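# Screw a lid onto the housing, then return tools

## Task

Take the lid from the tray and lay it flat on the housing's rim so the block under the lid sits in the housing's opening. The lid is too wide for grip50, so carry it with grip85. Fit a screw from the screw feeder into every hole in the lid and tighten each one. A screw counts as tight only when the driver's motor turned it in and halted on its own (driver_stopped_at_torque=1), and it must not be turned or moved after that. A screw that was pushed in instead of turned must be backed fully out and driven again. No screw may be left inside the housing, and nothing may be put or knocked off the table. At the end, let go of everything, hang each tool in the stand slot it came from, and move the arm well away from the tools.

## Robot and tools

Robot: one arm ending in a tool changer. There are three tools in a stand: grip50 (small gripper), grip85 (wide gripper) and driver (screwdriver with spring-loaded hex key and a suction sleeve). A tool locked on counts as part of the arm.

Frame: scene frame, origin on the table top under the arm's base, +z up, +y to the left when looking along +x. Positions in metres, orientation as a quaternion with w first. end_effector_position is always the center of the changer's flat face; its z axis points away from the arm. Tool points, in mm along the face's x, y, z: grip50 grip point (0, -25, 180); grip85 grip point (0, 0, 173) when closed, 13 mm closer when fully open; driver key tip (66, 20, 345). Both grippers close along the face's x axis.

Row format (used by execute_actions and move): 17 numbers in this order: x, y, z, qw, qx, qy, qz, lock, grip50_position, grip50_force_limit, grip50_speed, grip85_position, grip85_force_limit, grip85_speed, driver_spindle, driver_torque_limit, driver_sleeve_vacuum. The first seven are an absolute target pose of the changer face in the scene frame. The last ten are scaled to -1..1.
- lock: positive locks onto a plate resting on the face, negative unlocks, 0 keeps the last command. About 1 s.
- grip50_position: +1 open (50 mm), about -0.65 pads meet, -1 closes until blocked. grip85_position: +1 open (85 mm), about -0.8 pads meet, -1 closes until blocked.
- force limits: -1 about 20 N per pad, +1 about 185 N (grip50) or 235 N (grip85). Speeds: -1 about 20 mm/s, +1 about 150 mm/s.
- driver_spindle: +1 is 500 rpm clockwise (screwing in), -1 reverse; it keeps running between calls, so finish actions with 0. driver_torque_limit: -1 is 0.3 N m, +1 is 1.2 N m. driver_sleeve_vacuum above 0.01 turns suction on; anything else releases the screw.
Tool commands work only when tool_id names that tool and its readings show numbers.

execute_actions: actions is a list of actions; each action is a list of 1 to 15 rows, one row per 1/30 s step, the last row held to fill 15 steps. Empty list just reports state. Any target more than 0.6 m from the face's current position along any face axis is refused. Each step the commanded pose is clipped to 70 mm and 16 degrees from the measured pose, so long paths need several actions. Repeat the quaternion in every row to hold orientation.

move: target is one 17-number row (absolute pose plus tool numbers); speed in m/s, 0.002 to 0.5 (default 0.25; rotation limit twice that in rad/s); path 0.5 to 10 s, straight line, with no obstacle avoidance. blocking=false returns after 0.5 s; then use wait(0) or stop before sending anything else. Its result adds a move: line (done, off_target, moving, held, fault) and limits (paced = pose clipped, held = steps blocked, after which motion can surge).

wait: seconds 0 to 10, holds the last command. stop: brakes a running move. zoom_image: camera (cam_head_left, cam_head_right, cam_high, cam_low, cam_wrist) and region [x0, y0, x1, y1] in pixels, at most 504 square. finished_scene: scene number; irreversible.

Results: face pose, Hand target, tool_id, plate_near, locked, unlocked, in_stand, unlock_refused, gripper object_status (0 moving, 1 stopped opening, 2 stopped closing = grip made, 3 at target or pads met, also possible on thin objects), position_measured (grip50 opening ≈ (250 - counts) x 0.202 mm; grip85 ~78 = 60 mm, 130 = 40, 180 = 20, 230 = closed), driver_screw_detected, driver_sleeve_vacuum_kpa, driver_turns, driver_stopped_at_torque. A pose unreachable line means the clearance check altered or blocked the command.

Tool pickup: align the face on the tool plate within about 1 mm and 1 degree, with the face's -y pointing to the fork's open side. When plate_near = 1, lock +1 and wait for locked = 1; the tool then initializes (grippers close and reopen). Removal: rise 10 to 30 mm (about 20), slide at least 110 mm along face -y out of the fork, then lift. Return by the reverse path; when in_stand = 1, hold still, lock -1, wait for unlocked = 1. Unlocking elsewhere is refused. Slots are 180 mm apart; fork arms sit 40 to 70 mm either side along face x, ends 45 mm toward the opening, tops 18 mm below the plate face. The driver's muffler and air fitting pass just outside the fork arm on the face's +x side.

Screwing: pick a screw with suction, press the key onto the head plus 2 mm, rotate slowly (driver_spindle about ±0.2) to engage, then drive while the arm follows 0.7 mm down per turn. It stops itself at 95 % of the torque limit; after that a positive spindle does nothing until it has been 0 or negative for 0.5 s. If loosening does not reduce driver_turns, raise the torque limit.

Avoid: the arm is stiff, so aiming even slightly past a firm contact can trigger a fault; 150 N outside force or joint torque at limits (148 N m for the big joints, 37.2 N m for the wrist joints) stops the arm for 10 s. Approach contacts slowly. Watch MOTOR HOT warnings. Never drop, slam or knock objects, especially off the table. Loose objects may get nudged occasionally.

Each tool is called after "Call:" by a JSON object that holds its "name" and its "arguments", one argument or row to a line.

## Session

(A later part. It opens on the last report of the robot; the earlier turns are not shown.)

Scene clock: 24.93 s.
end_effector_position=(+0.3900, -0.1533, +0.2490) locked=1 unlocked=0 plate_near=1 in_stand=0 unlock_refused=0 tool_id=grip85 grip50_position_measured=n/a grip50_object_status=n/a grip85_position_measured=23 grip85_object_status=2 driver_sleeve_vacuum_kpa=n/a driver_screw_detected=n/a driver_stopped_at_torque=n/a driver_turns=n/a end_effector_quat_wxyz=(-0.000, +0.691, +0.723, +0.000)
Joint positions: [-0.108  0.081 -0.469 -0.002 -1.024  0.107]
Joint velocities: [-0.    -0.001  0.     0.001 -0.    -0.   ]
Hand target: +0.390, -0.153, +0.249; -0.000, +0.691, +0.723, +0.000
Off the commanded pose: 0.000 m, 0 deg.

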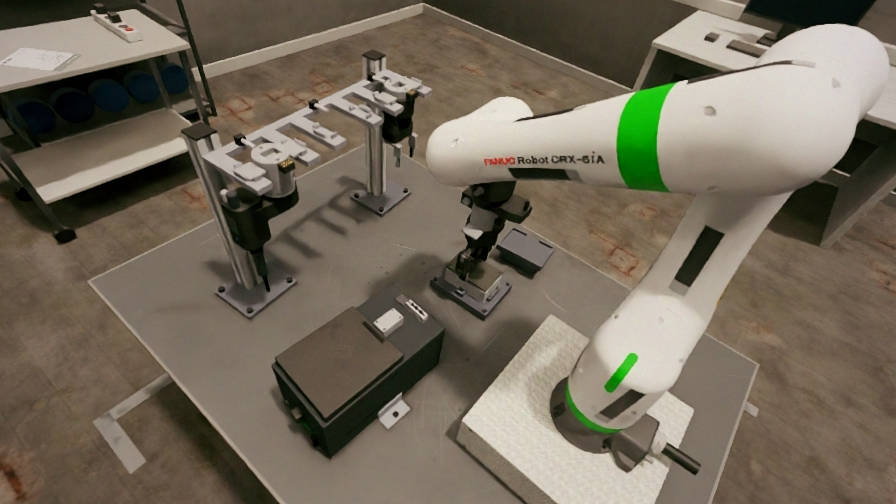

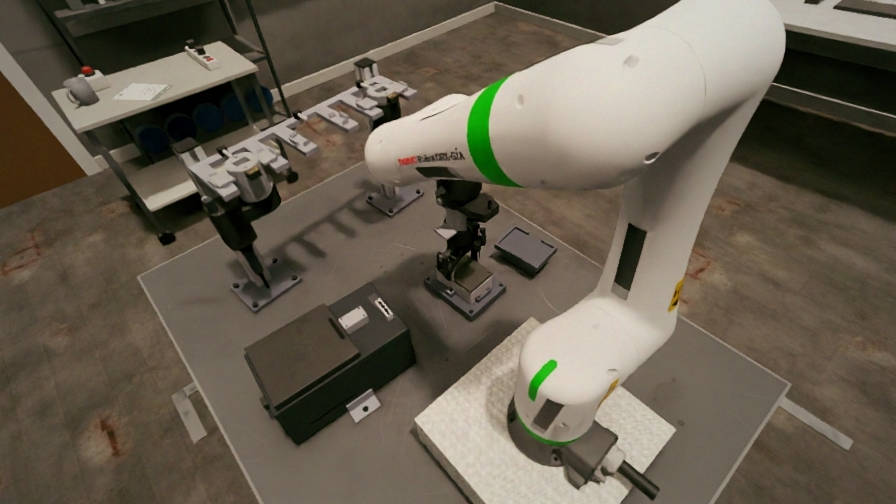

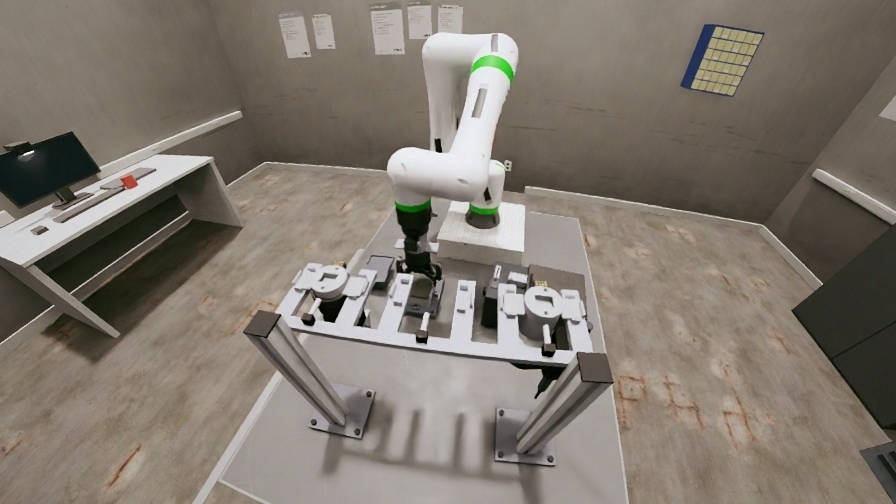

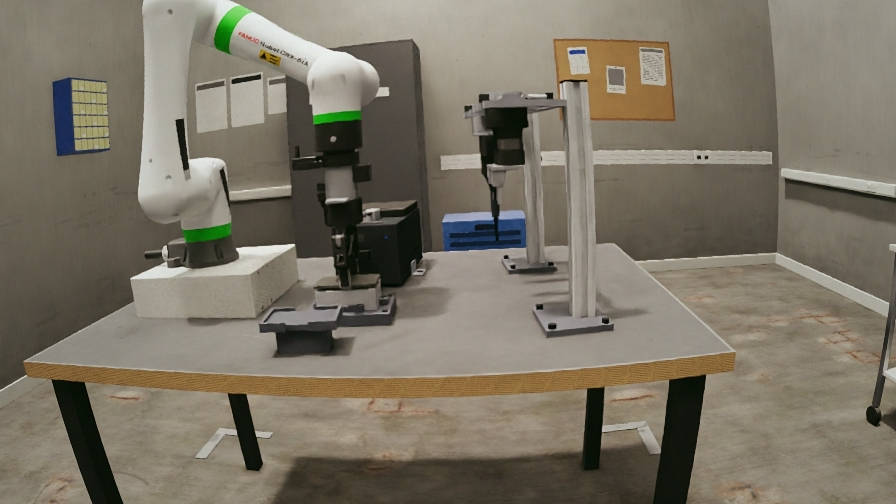

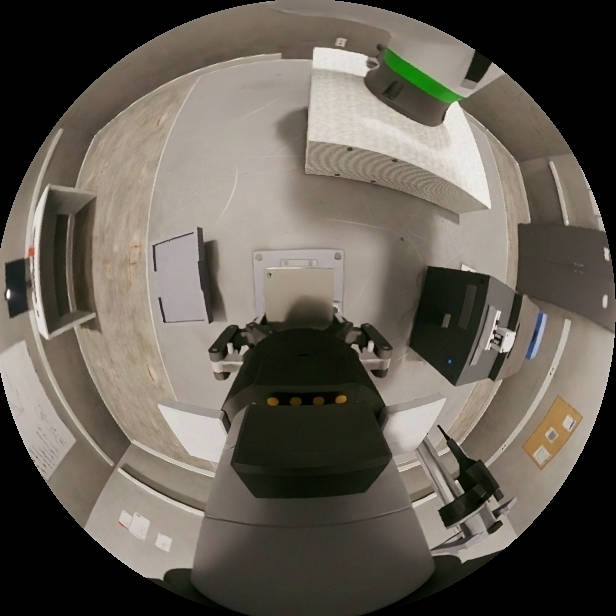

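Call:
{"name": "execute_actions", "arguments": {
  "actions": [
    [[0.3896,-0.1533,0.2478,0,0.6909,0.723,0,0,1,0,0,0.6,-0.85,-1,0,0,0]],
    [[0.3896,-0.1533,0.2463,0,0.6909,0.723,0,0,1,0,0,0.6,-0.85,-1,0,0,0]]
  ]
}}

Call:
{"name": "zoom_image", "arguments": {
  "camera": "cam_wrist",
  "region": [257,240,341,300]
}}

Call:
{"name": "zoom_image", "arguments": {
  "camera": "cam_low",
  "region": [308,265,392,315]
}}

Scene clock: 26.40 s.
end_effector_position=(+0.3896, -0.1533, +0.2463) locked=1 unlocked=0 plate_near=1 in_stand=0 unlock_refused=0 tool_id=grip85 grip50_position_measured=n/a grip50_object_status=n/a grip85_position_measured=23 grip85_object_status=2 driver_sleeve_vacuum_kpa=n/a driver_screw_detected=n/a driver_stopped_at_torque=n/a driver_turns=n/a end_effector_quat_wxyz=(+0.000, +0.691, +0.723, -0.000)
Joint positions: [-0.108  0.084 -0.473 -0.002 -1.016  0.107]
Joint velocities: [ 0.001  0.    -0.001  0.001 -0.    -0.001]
Hand target: +0.390, -0.153, +0.246; -0.000, +0.691, +0.723, +0.000
Off the commanded pose: 0.000 m, 0 deg.

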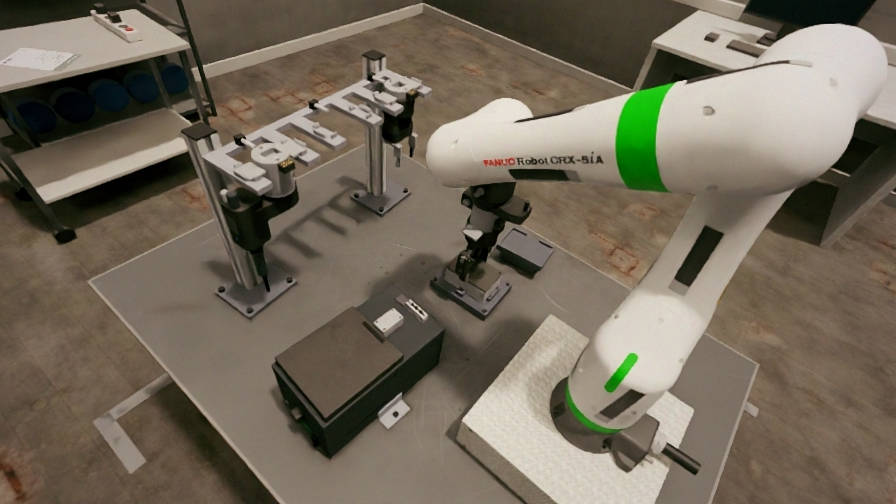

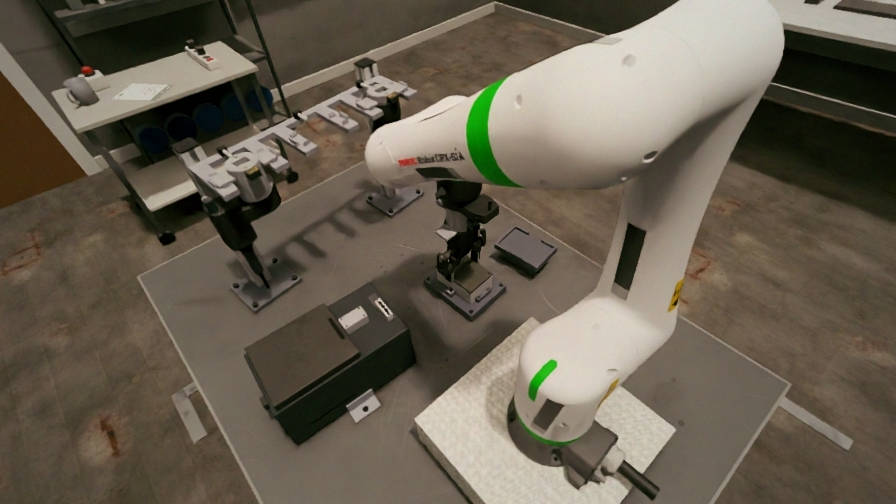

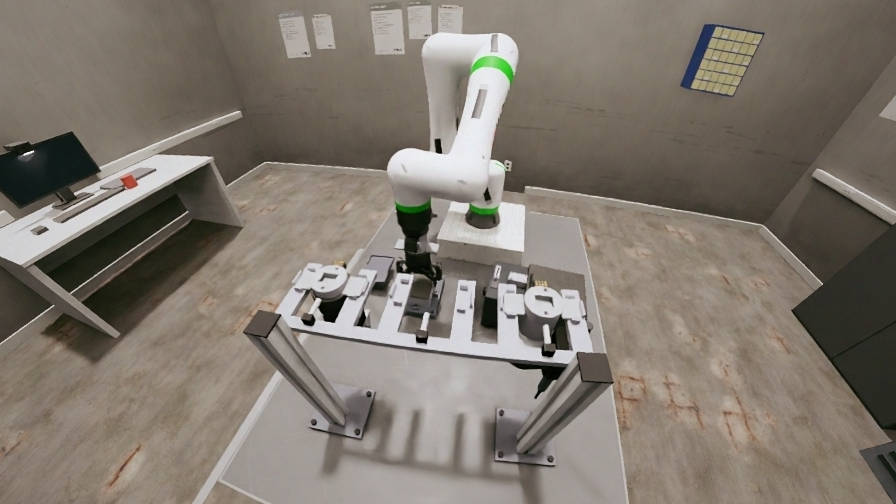

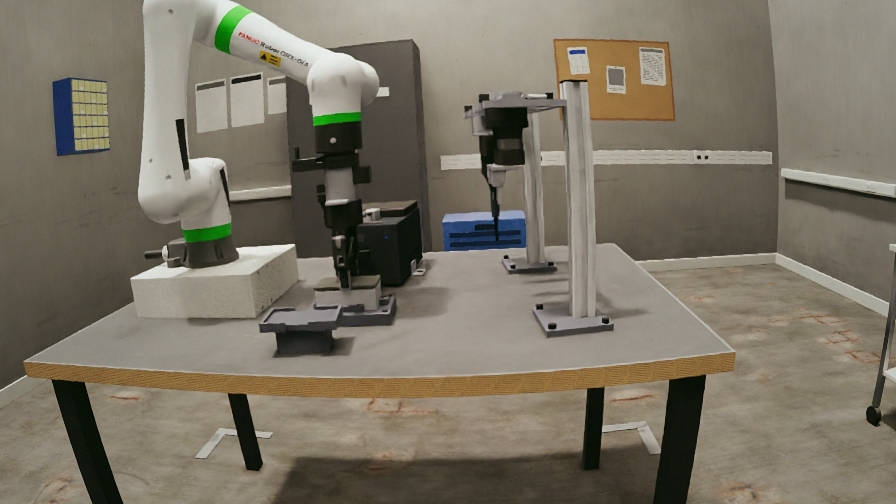

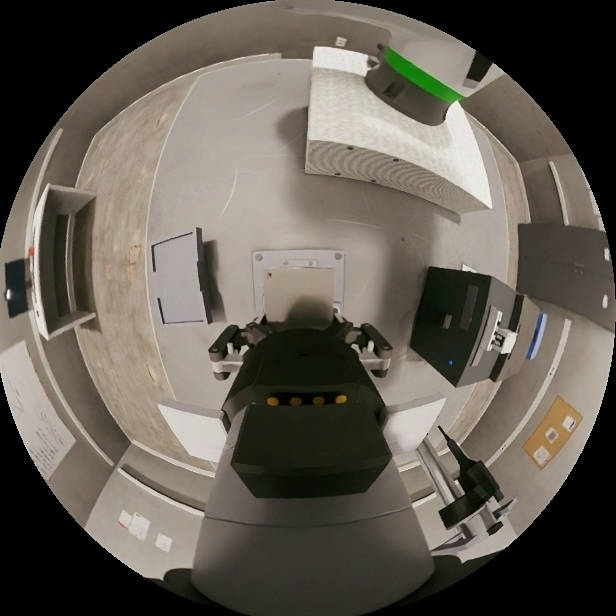

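Region (257, 240, 341, 300) of cam_wrist's 616x616 image, scaled by 6.000, with more detail than that image has; it fills the top 360 rows of this view, and the rest is white.

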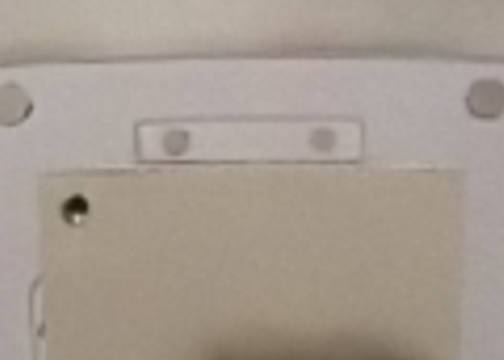

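Region (308, 265, 392, 315) of cam_low's 896x504 image, scaled by 6.000, with more detail than that image has; it fills the top 300 rows of this view, and the rest is white.

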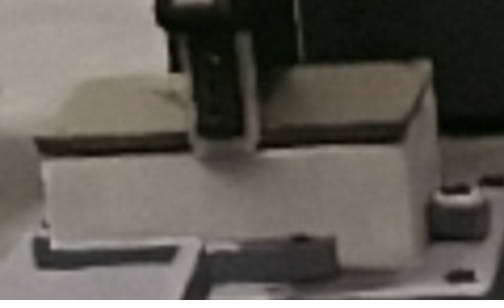

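Call:
{"name": "execute_actions", "arguments": {
  "actions": [
    [[0.3896,-0.1533,0.2454,0,0.6909,0.723,0,0,1,0,0,0.6,-0.85,-1,0,0,0]],
    [[0.3896,-0.1533,0.2454,0,0.6909,0.723,0,0,1,0,0,1,-0.85,-1,0,0,0]],
    [[0.3896,-0.1533,0.262,0,0.6909,0.723,0,0,1,0,0,1,-0.85,-1,0,0,0]]
  ]
}}

Call:
{"name": "zoom_image", "arguments": {
  "camera": "cam_head_right",
  "region": [420,240,510,320]
}}

Call:
{"name": "zoom_image", "arguments": {
  "camera": "cam_low",
  "region": [308,265,392,315]
}}

Scene clock: 28.13 s.
end_effector_position=(+0.3896, -0.1533, +0.2620) locked=1 unlocked=0 plate_near=1 in_stand=0 unlock_refused=0 tool_id=grip85 grip50_position_measured=n/a grip50_object_status=n/a grip85_position_measured=3 grip85_object_status=3 driver_sleeve_vacuum_kpa=n/a driver_screw_detected=n/a driver_stopped_at_torque=n/a driver_turns=n/a end_effector_quat_wxyz=(+0.000, +0.691, +0.723, -0.000)
Joint positions: [-0.108  0.062 -0.454 -0.002 -1.057  0.107]
Joint velocities: [-0.    -0.    -0.     0.001 -0.001  0.   ]
Hand target: +0.390, -0.153, +0.262; +0.000, +0.691, +0.723, -0.000
Off the commanded pose: 0.000 m, 0 deg.

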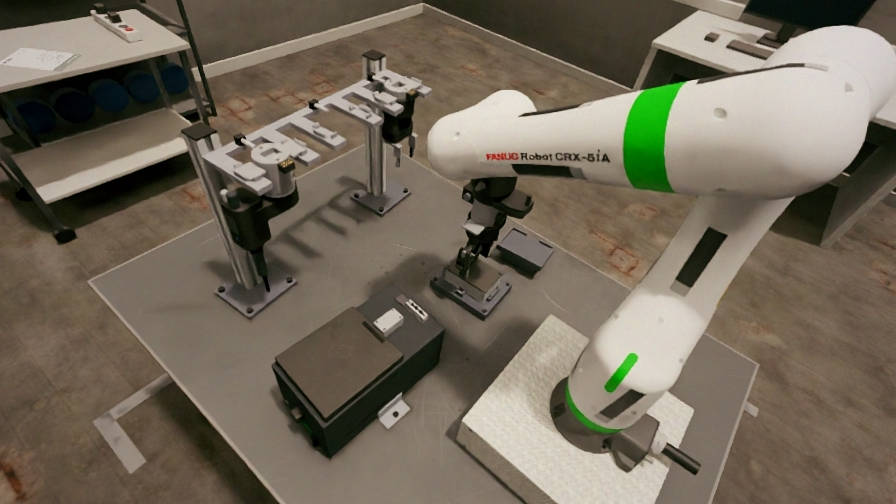

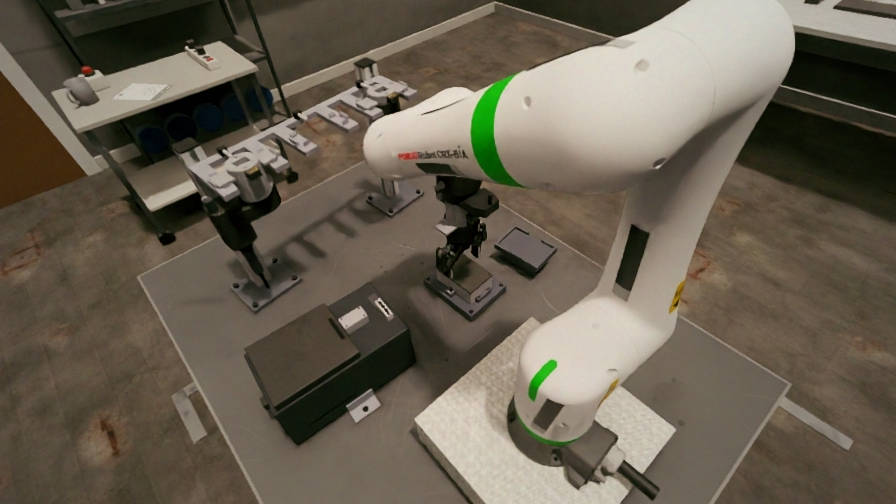

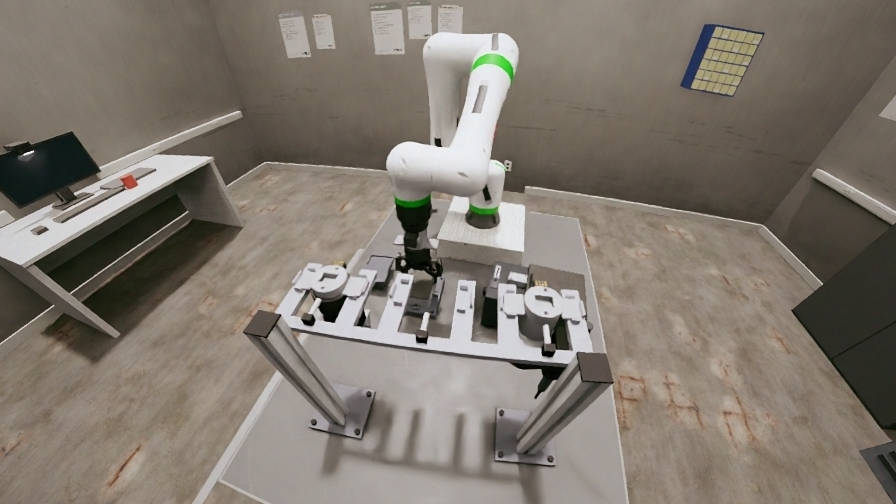

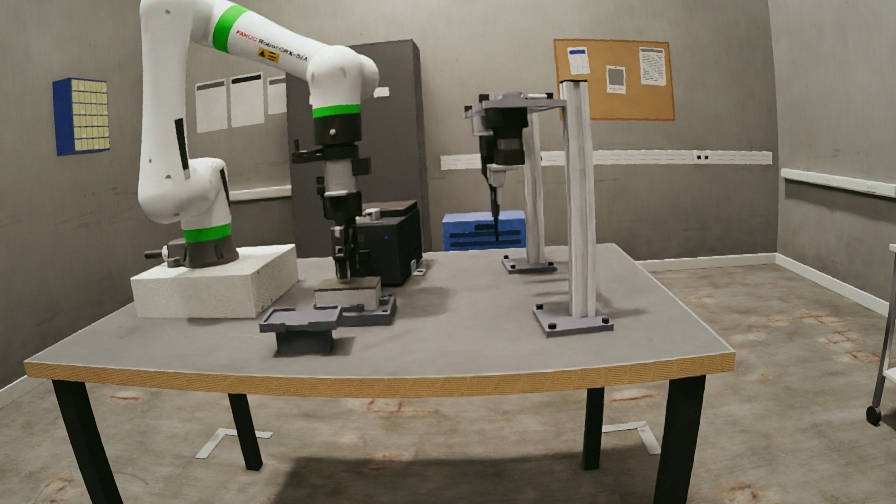

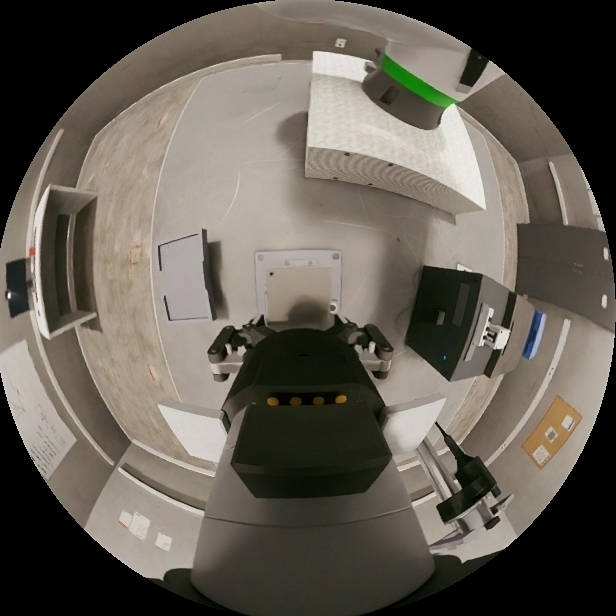

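Region (420, 240, 510, 320) of cam_head_right's 896x504 image, scaled by 5.600, with more detail than that image has.

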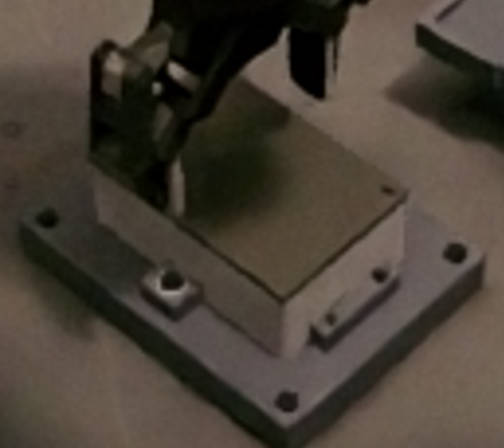

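Region (308, 265, 392, 315) of cam_low's 896x504 image, scaled by 6.000, with more detail than that image has; it fills the top 300 rows of this view, and the rest is white.

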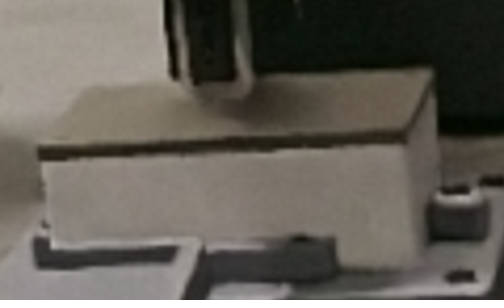

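Seated (lid about 14 mm higher than in scene 1). Return the gripper.

Call:
{"name": "move", "arguments": {
  "target": [0.546,-0.0347,0.43,0,0.677,0.736,0,0,1,0,0,1,0,0,0,0,0]
}}

Call:
{"name": "move", "arguments": {
  "target": [0.6856,-0.023,0.43,0,0.677,0.736,0,0,1,0,0,1,0,0,0,0,0],
  "speed": 0.1
}}

Call:
{"name": "execute_actions", "arguments": {
  "actions": [
    [[0.6856,-0.023,0.423,0,0.677,0.736,0,0,1,0,0,1,0,0,0,0,0]],
    [[0.6856,-0.023,0.414,0,0.677,0.736,0,0,1,0,0,1,0,0,0,0,0]],
    [[0.6856,-0.023,0.4105,0,0.677,0.736,0,0,1,0,0,1,0,0,0,0,0]],
    [[0.6856,-0.023,0.4105,0,0.677,0.736,0,-1,1,0,0,1,0,0,0,0,0]],
    [[0.6856,-0.023,0.4105,0,0.677,0.736,0,-1,1,0,0,1,0,0,0,0,0]],
    [[0.6856,-0.023,0.4105,0,0.677,0.736,0,-1,1,0,0,1,0,0,0,0,0]],
    [[0.6856,-0.023,0.426,0,0.677,0.736,0,0,1,0,0,1,0,0,0,0,0]]
  ]
}}

Call:
{"name": "zoom_image", "arguments": {
  "camera": "cam_wrist",
  "region": [218,300,408,460]
}}

Scene clock: 30.03 s.
end_effector_position=(+0.5461, -0.0341, +0.4297) locked=1 unlocked=0 plate_near=1 in_stand=0 unlock_refused=0 tool_id=grip85 grip50_position_measured=n/a grip50_object_status=n/a grip85_position_measured=3 grip85_object_status=3 driver_sleeve_vacuum_kpa=n/a driver_screw_detected=n/a driver_stopped_at_torque=n/a driver_turns=n/a end_effector_quat_wxyz=(+0.000, +0.677, +0.736, +0.000)
Joint positions: [ 0.128  0.257  0.182 -0.001 -1.498 -0.093]
Joint velocities: [-0.    -0.     0.001 -0.001 -0.001  0.001]
Hand target: +0.546, -0.034, +0.430; +0.000, +0.677, +0.736, +0.000
Off the commanded pose: 0.001 m, 0 deg.
move: done

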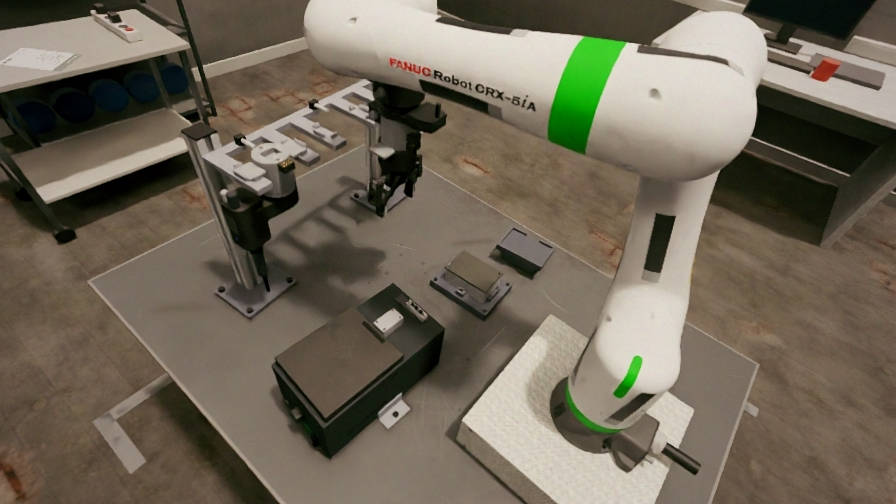

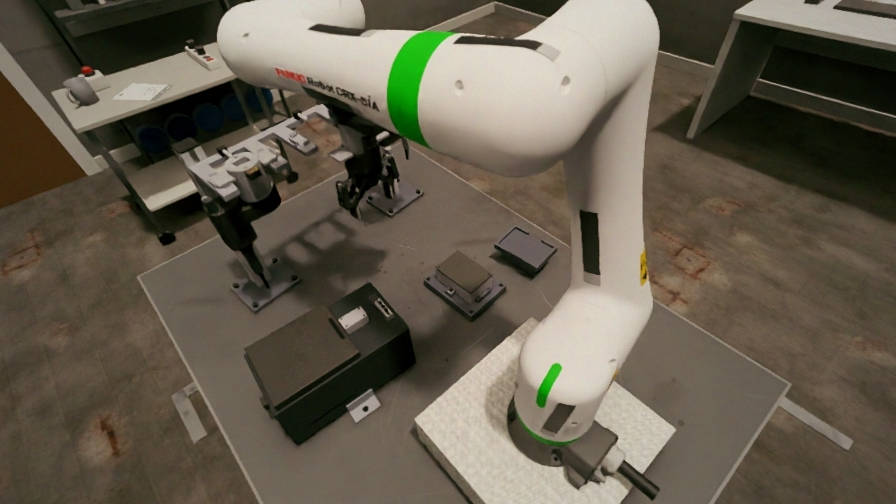

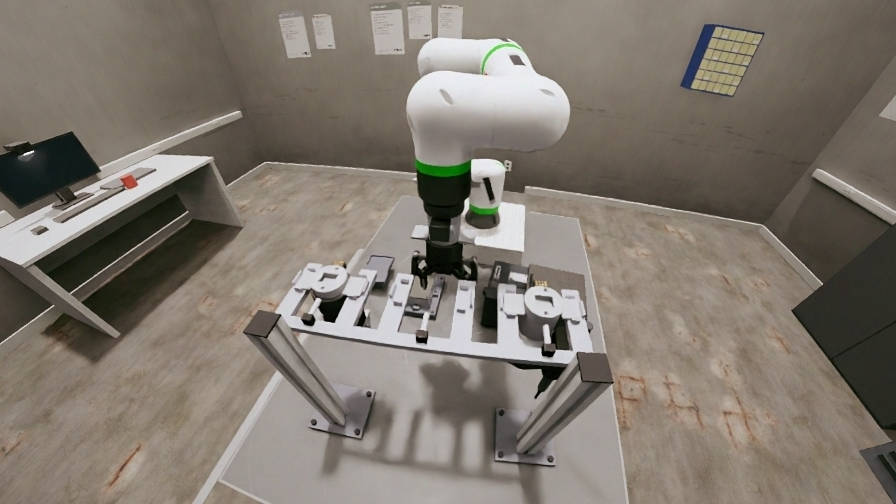

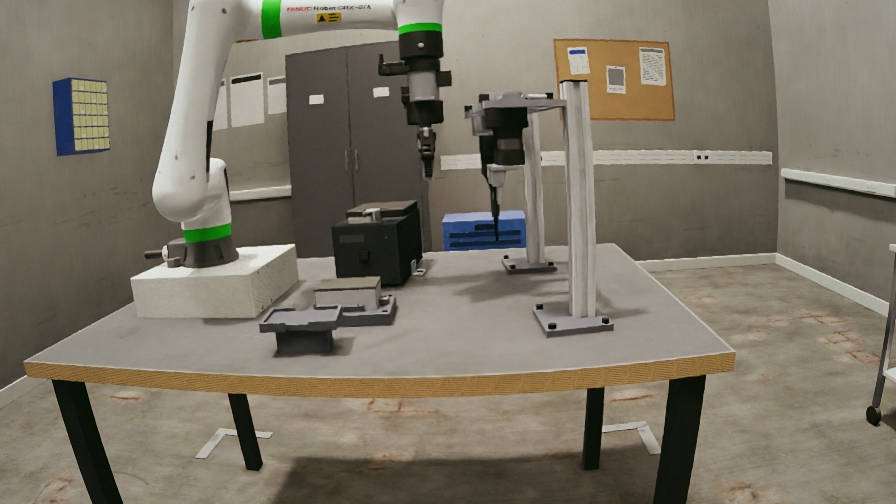

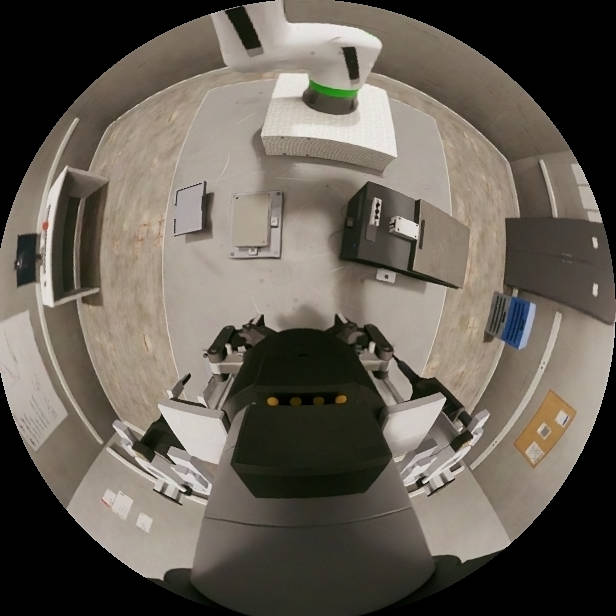

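Scene clock: 31.80 s.
end_effector_position=(+0.6855, -0.0226, +0.4297) locked=1 unlocked=0 plate_near=1 in_stand=0 unlock_refused=0 tool_id=grip85 grip50_position_measured=n/a grip50_object_status=n/a grip85_position_measured=3 grip85_object_status=3 driver_sleeve_vacuum_kpa=n/a driver_screw_detected=n/a driver_stopped_at_torque=n/a driver_turns=n/a end_effector_quat_wxyz=(-0.000, +0.677, +0.736, +0.000)
Joint positions: [ 0.109  0.645  0.73  -0.002 -1.658 -0.073]
Joint velocities: [ 0.001  0.002  0.001 -0.    -0.002  0.   ]
Hand target: +0.686, -0.023, +0.430; -0.000, +0.677, +0.736, -0.000
Off the commanded pose: 0.001 m, 0 deg.
move: done

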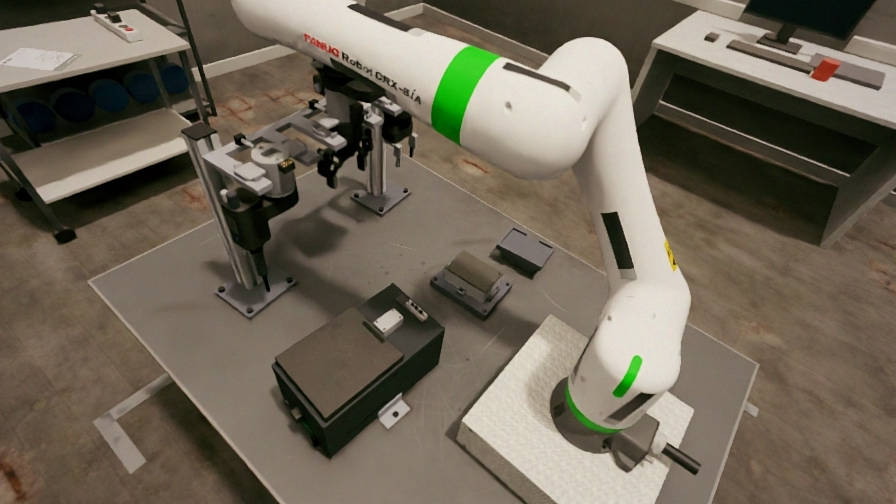

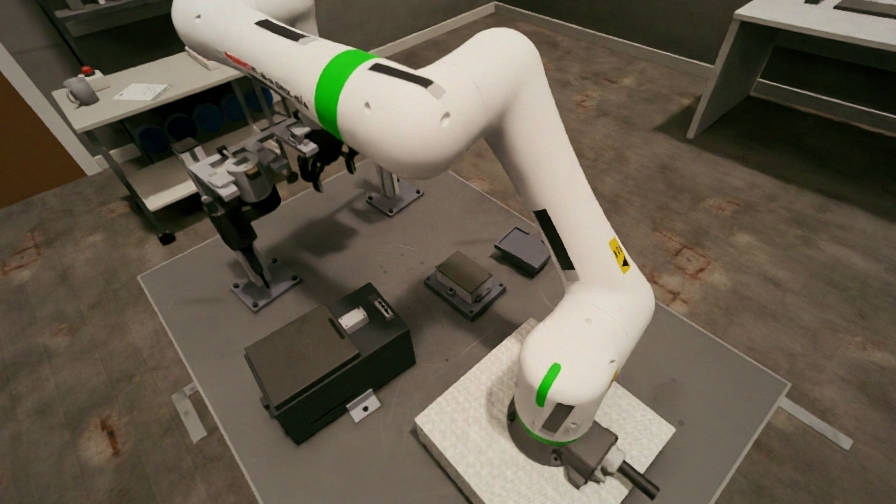

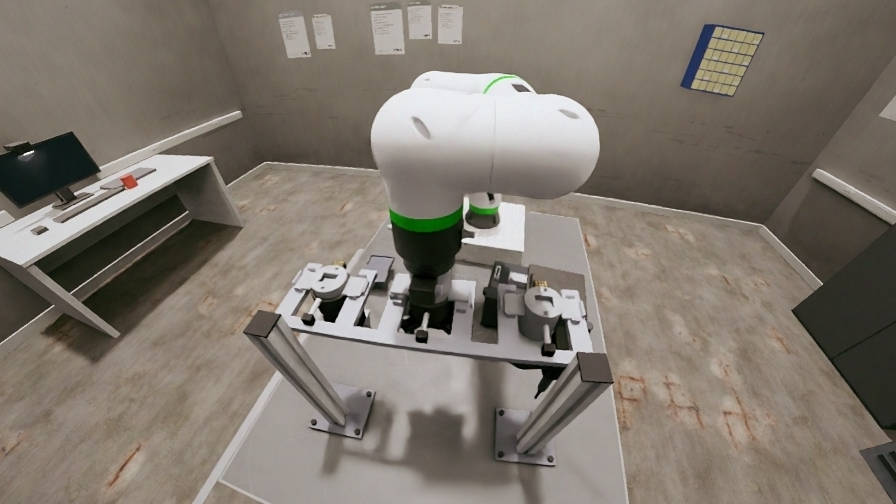

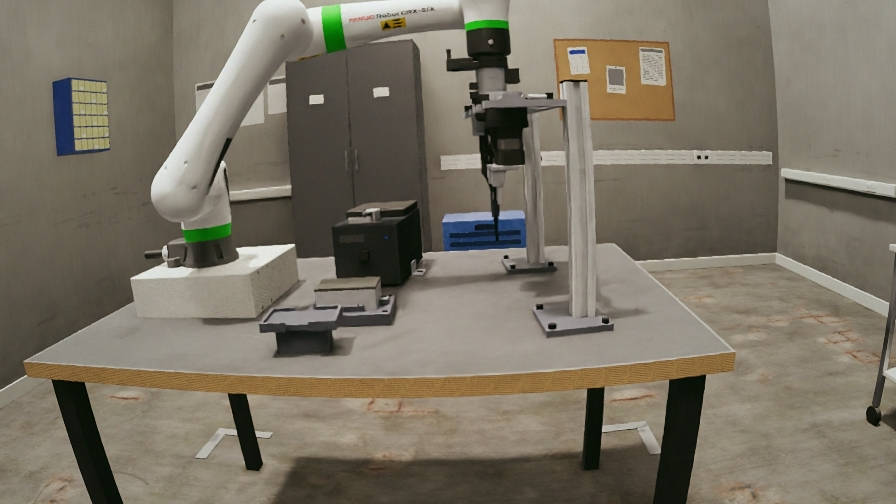

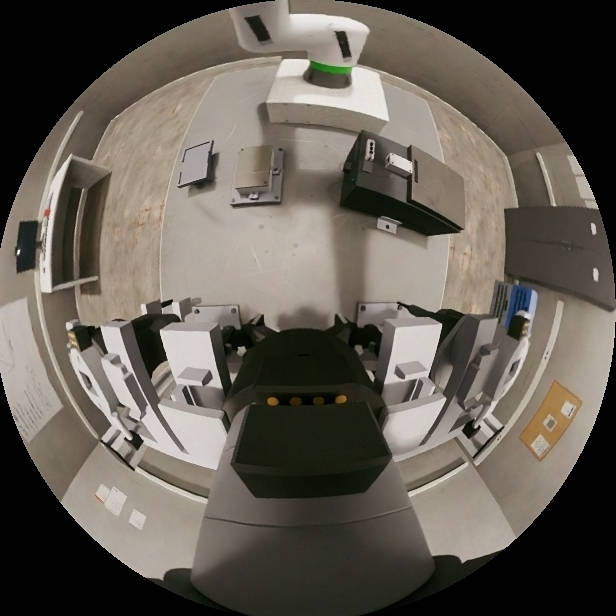

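Scene clock: 35.30 s.
end_effector_position=(+0.6856, -0.0230, +0.4260) locked=0 unlocked=1 plate_near=0 in_stand=0 unlock_refused=0 tool_id=none grip50_position_measured=n/a grip50_object_status=n/a grip85_position_measured=n/a grip85_object_status=n/a driver_sleeve_vacuum_kpa=n/a driver_screw_detected=n/a driver_stopped_at_torque=n/a driver_turns=n/a end_effector_quat_wxyz=(-0.000, +0.677, +0.736, -0.000)
Joint positions: [ 0.108  0.644  0.72  -0.002 -1.649 -0.072]
Joint velocities: [-0.     0.001  0.001 -0.     0.     0.002]
Hand target: +0.686, -0.023, +0.426; -0.000, +0.677, +0.736, +0.000
Off the commanded pose: 0.000 m, 0 deg.

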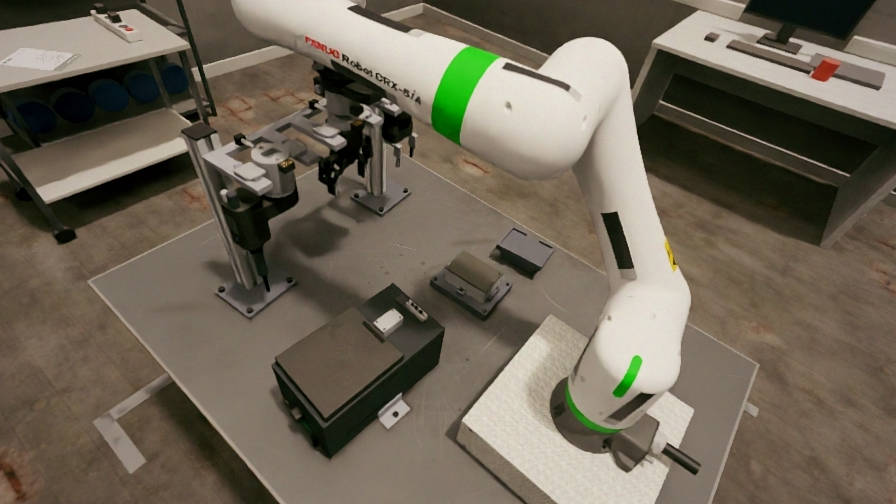

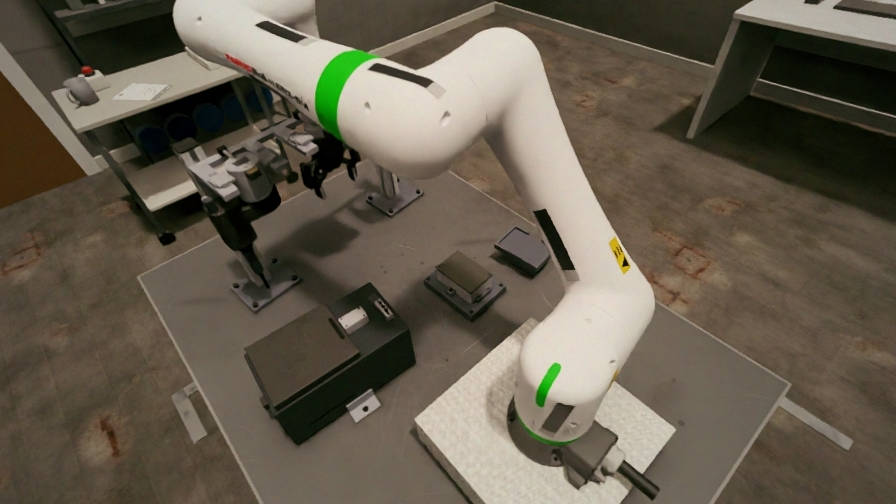

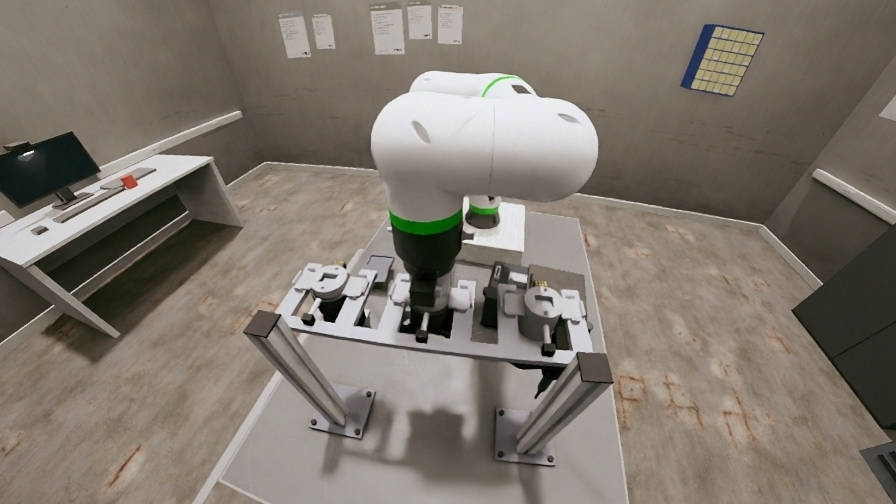

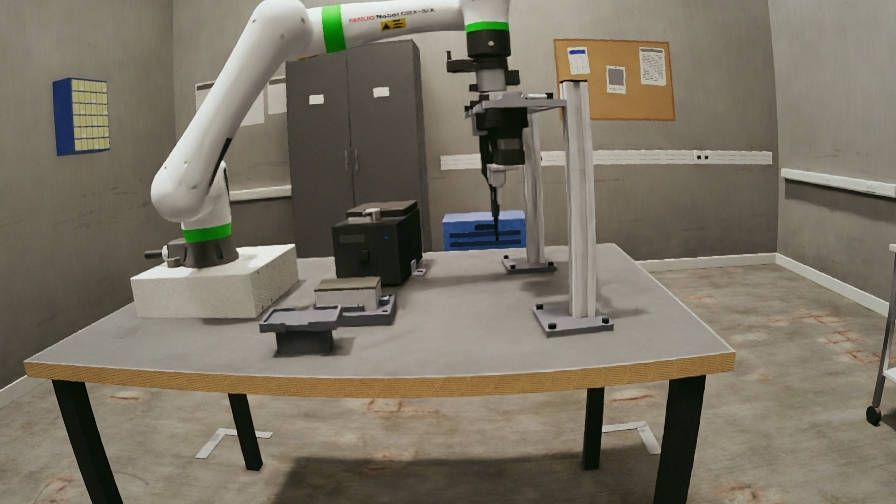

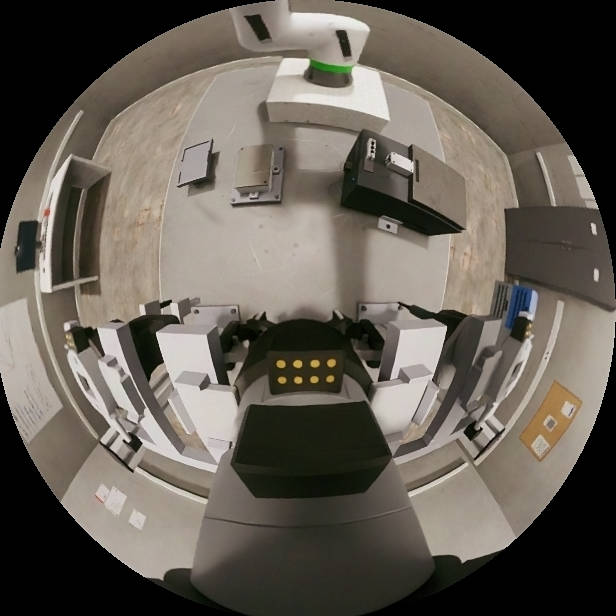

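Region (218, 300, 408, 460) of cam_wrist's 616x616 image, scaled by 2.653, with more detail than that image has; it fills the top 424 rows of this view, and the rest is white.

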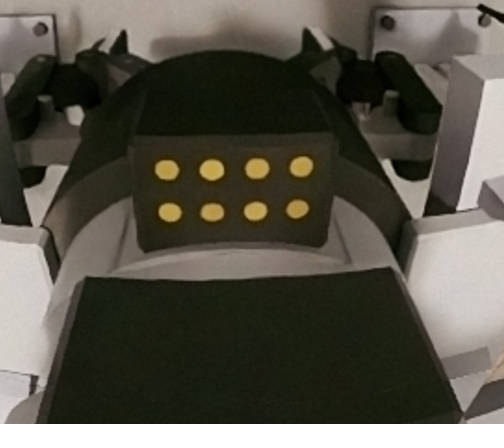

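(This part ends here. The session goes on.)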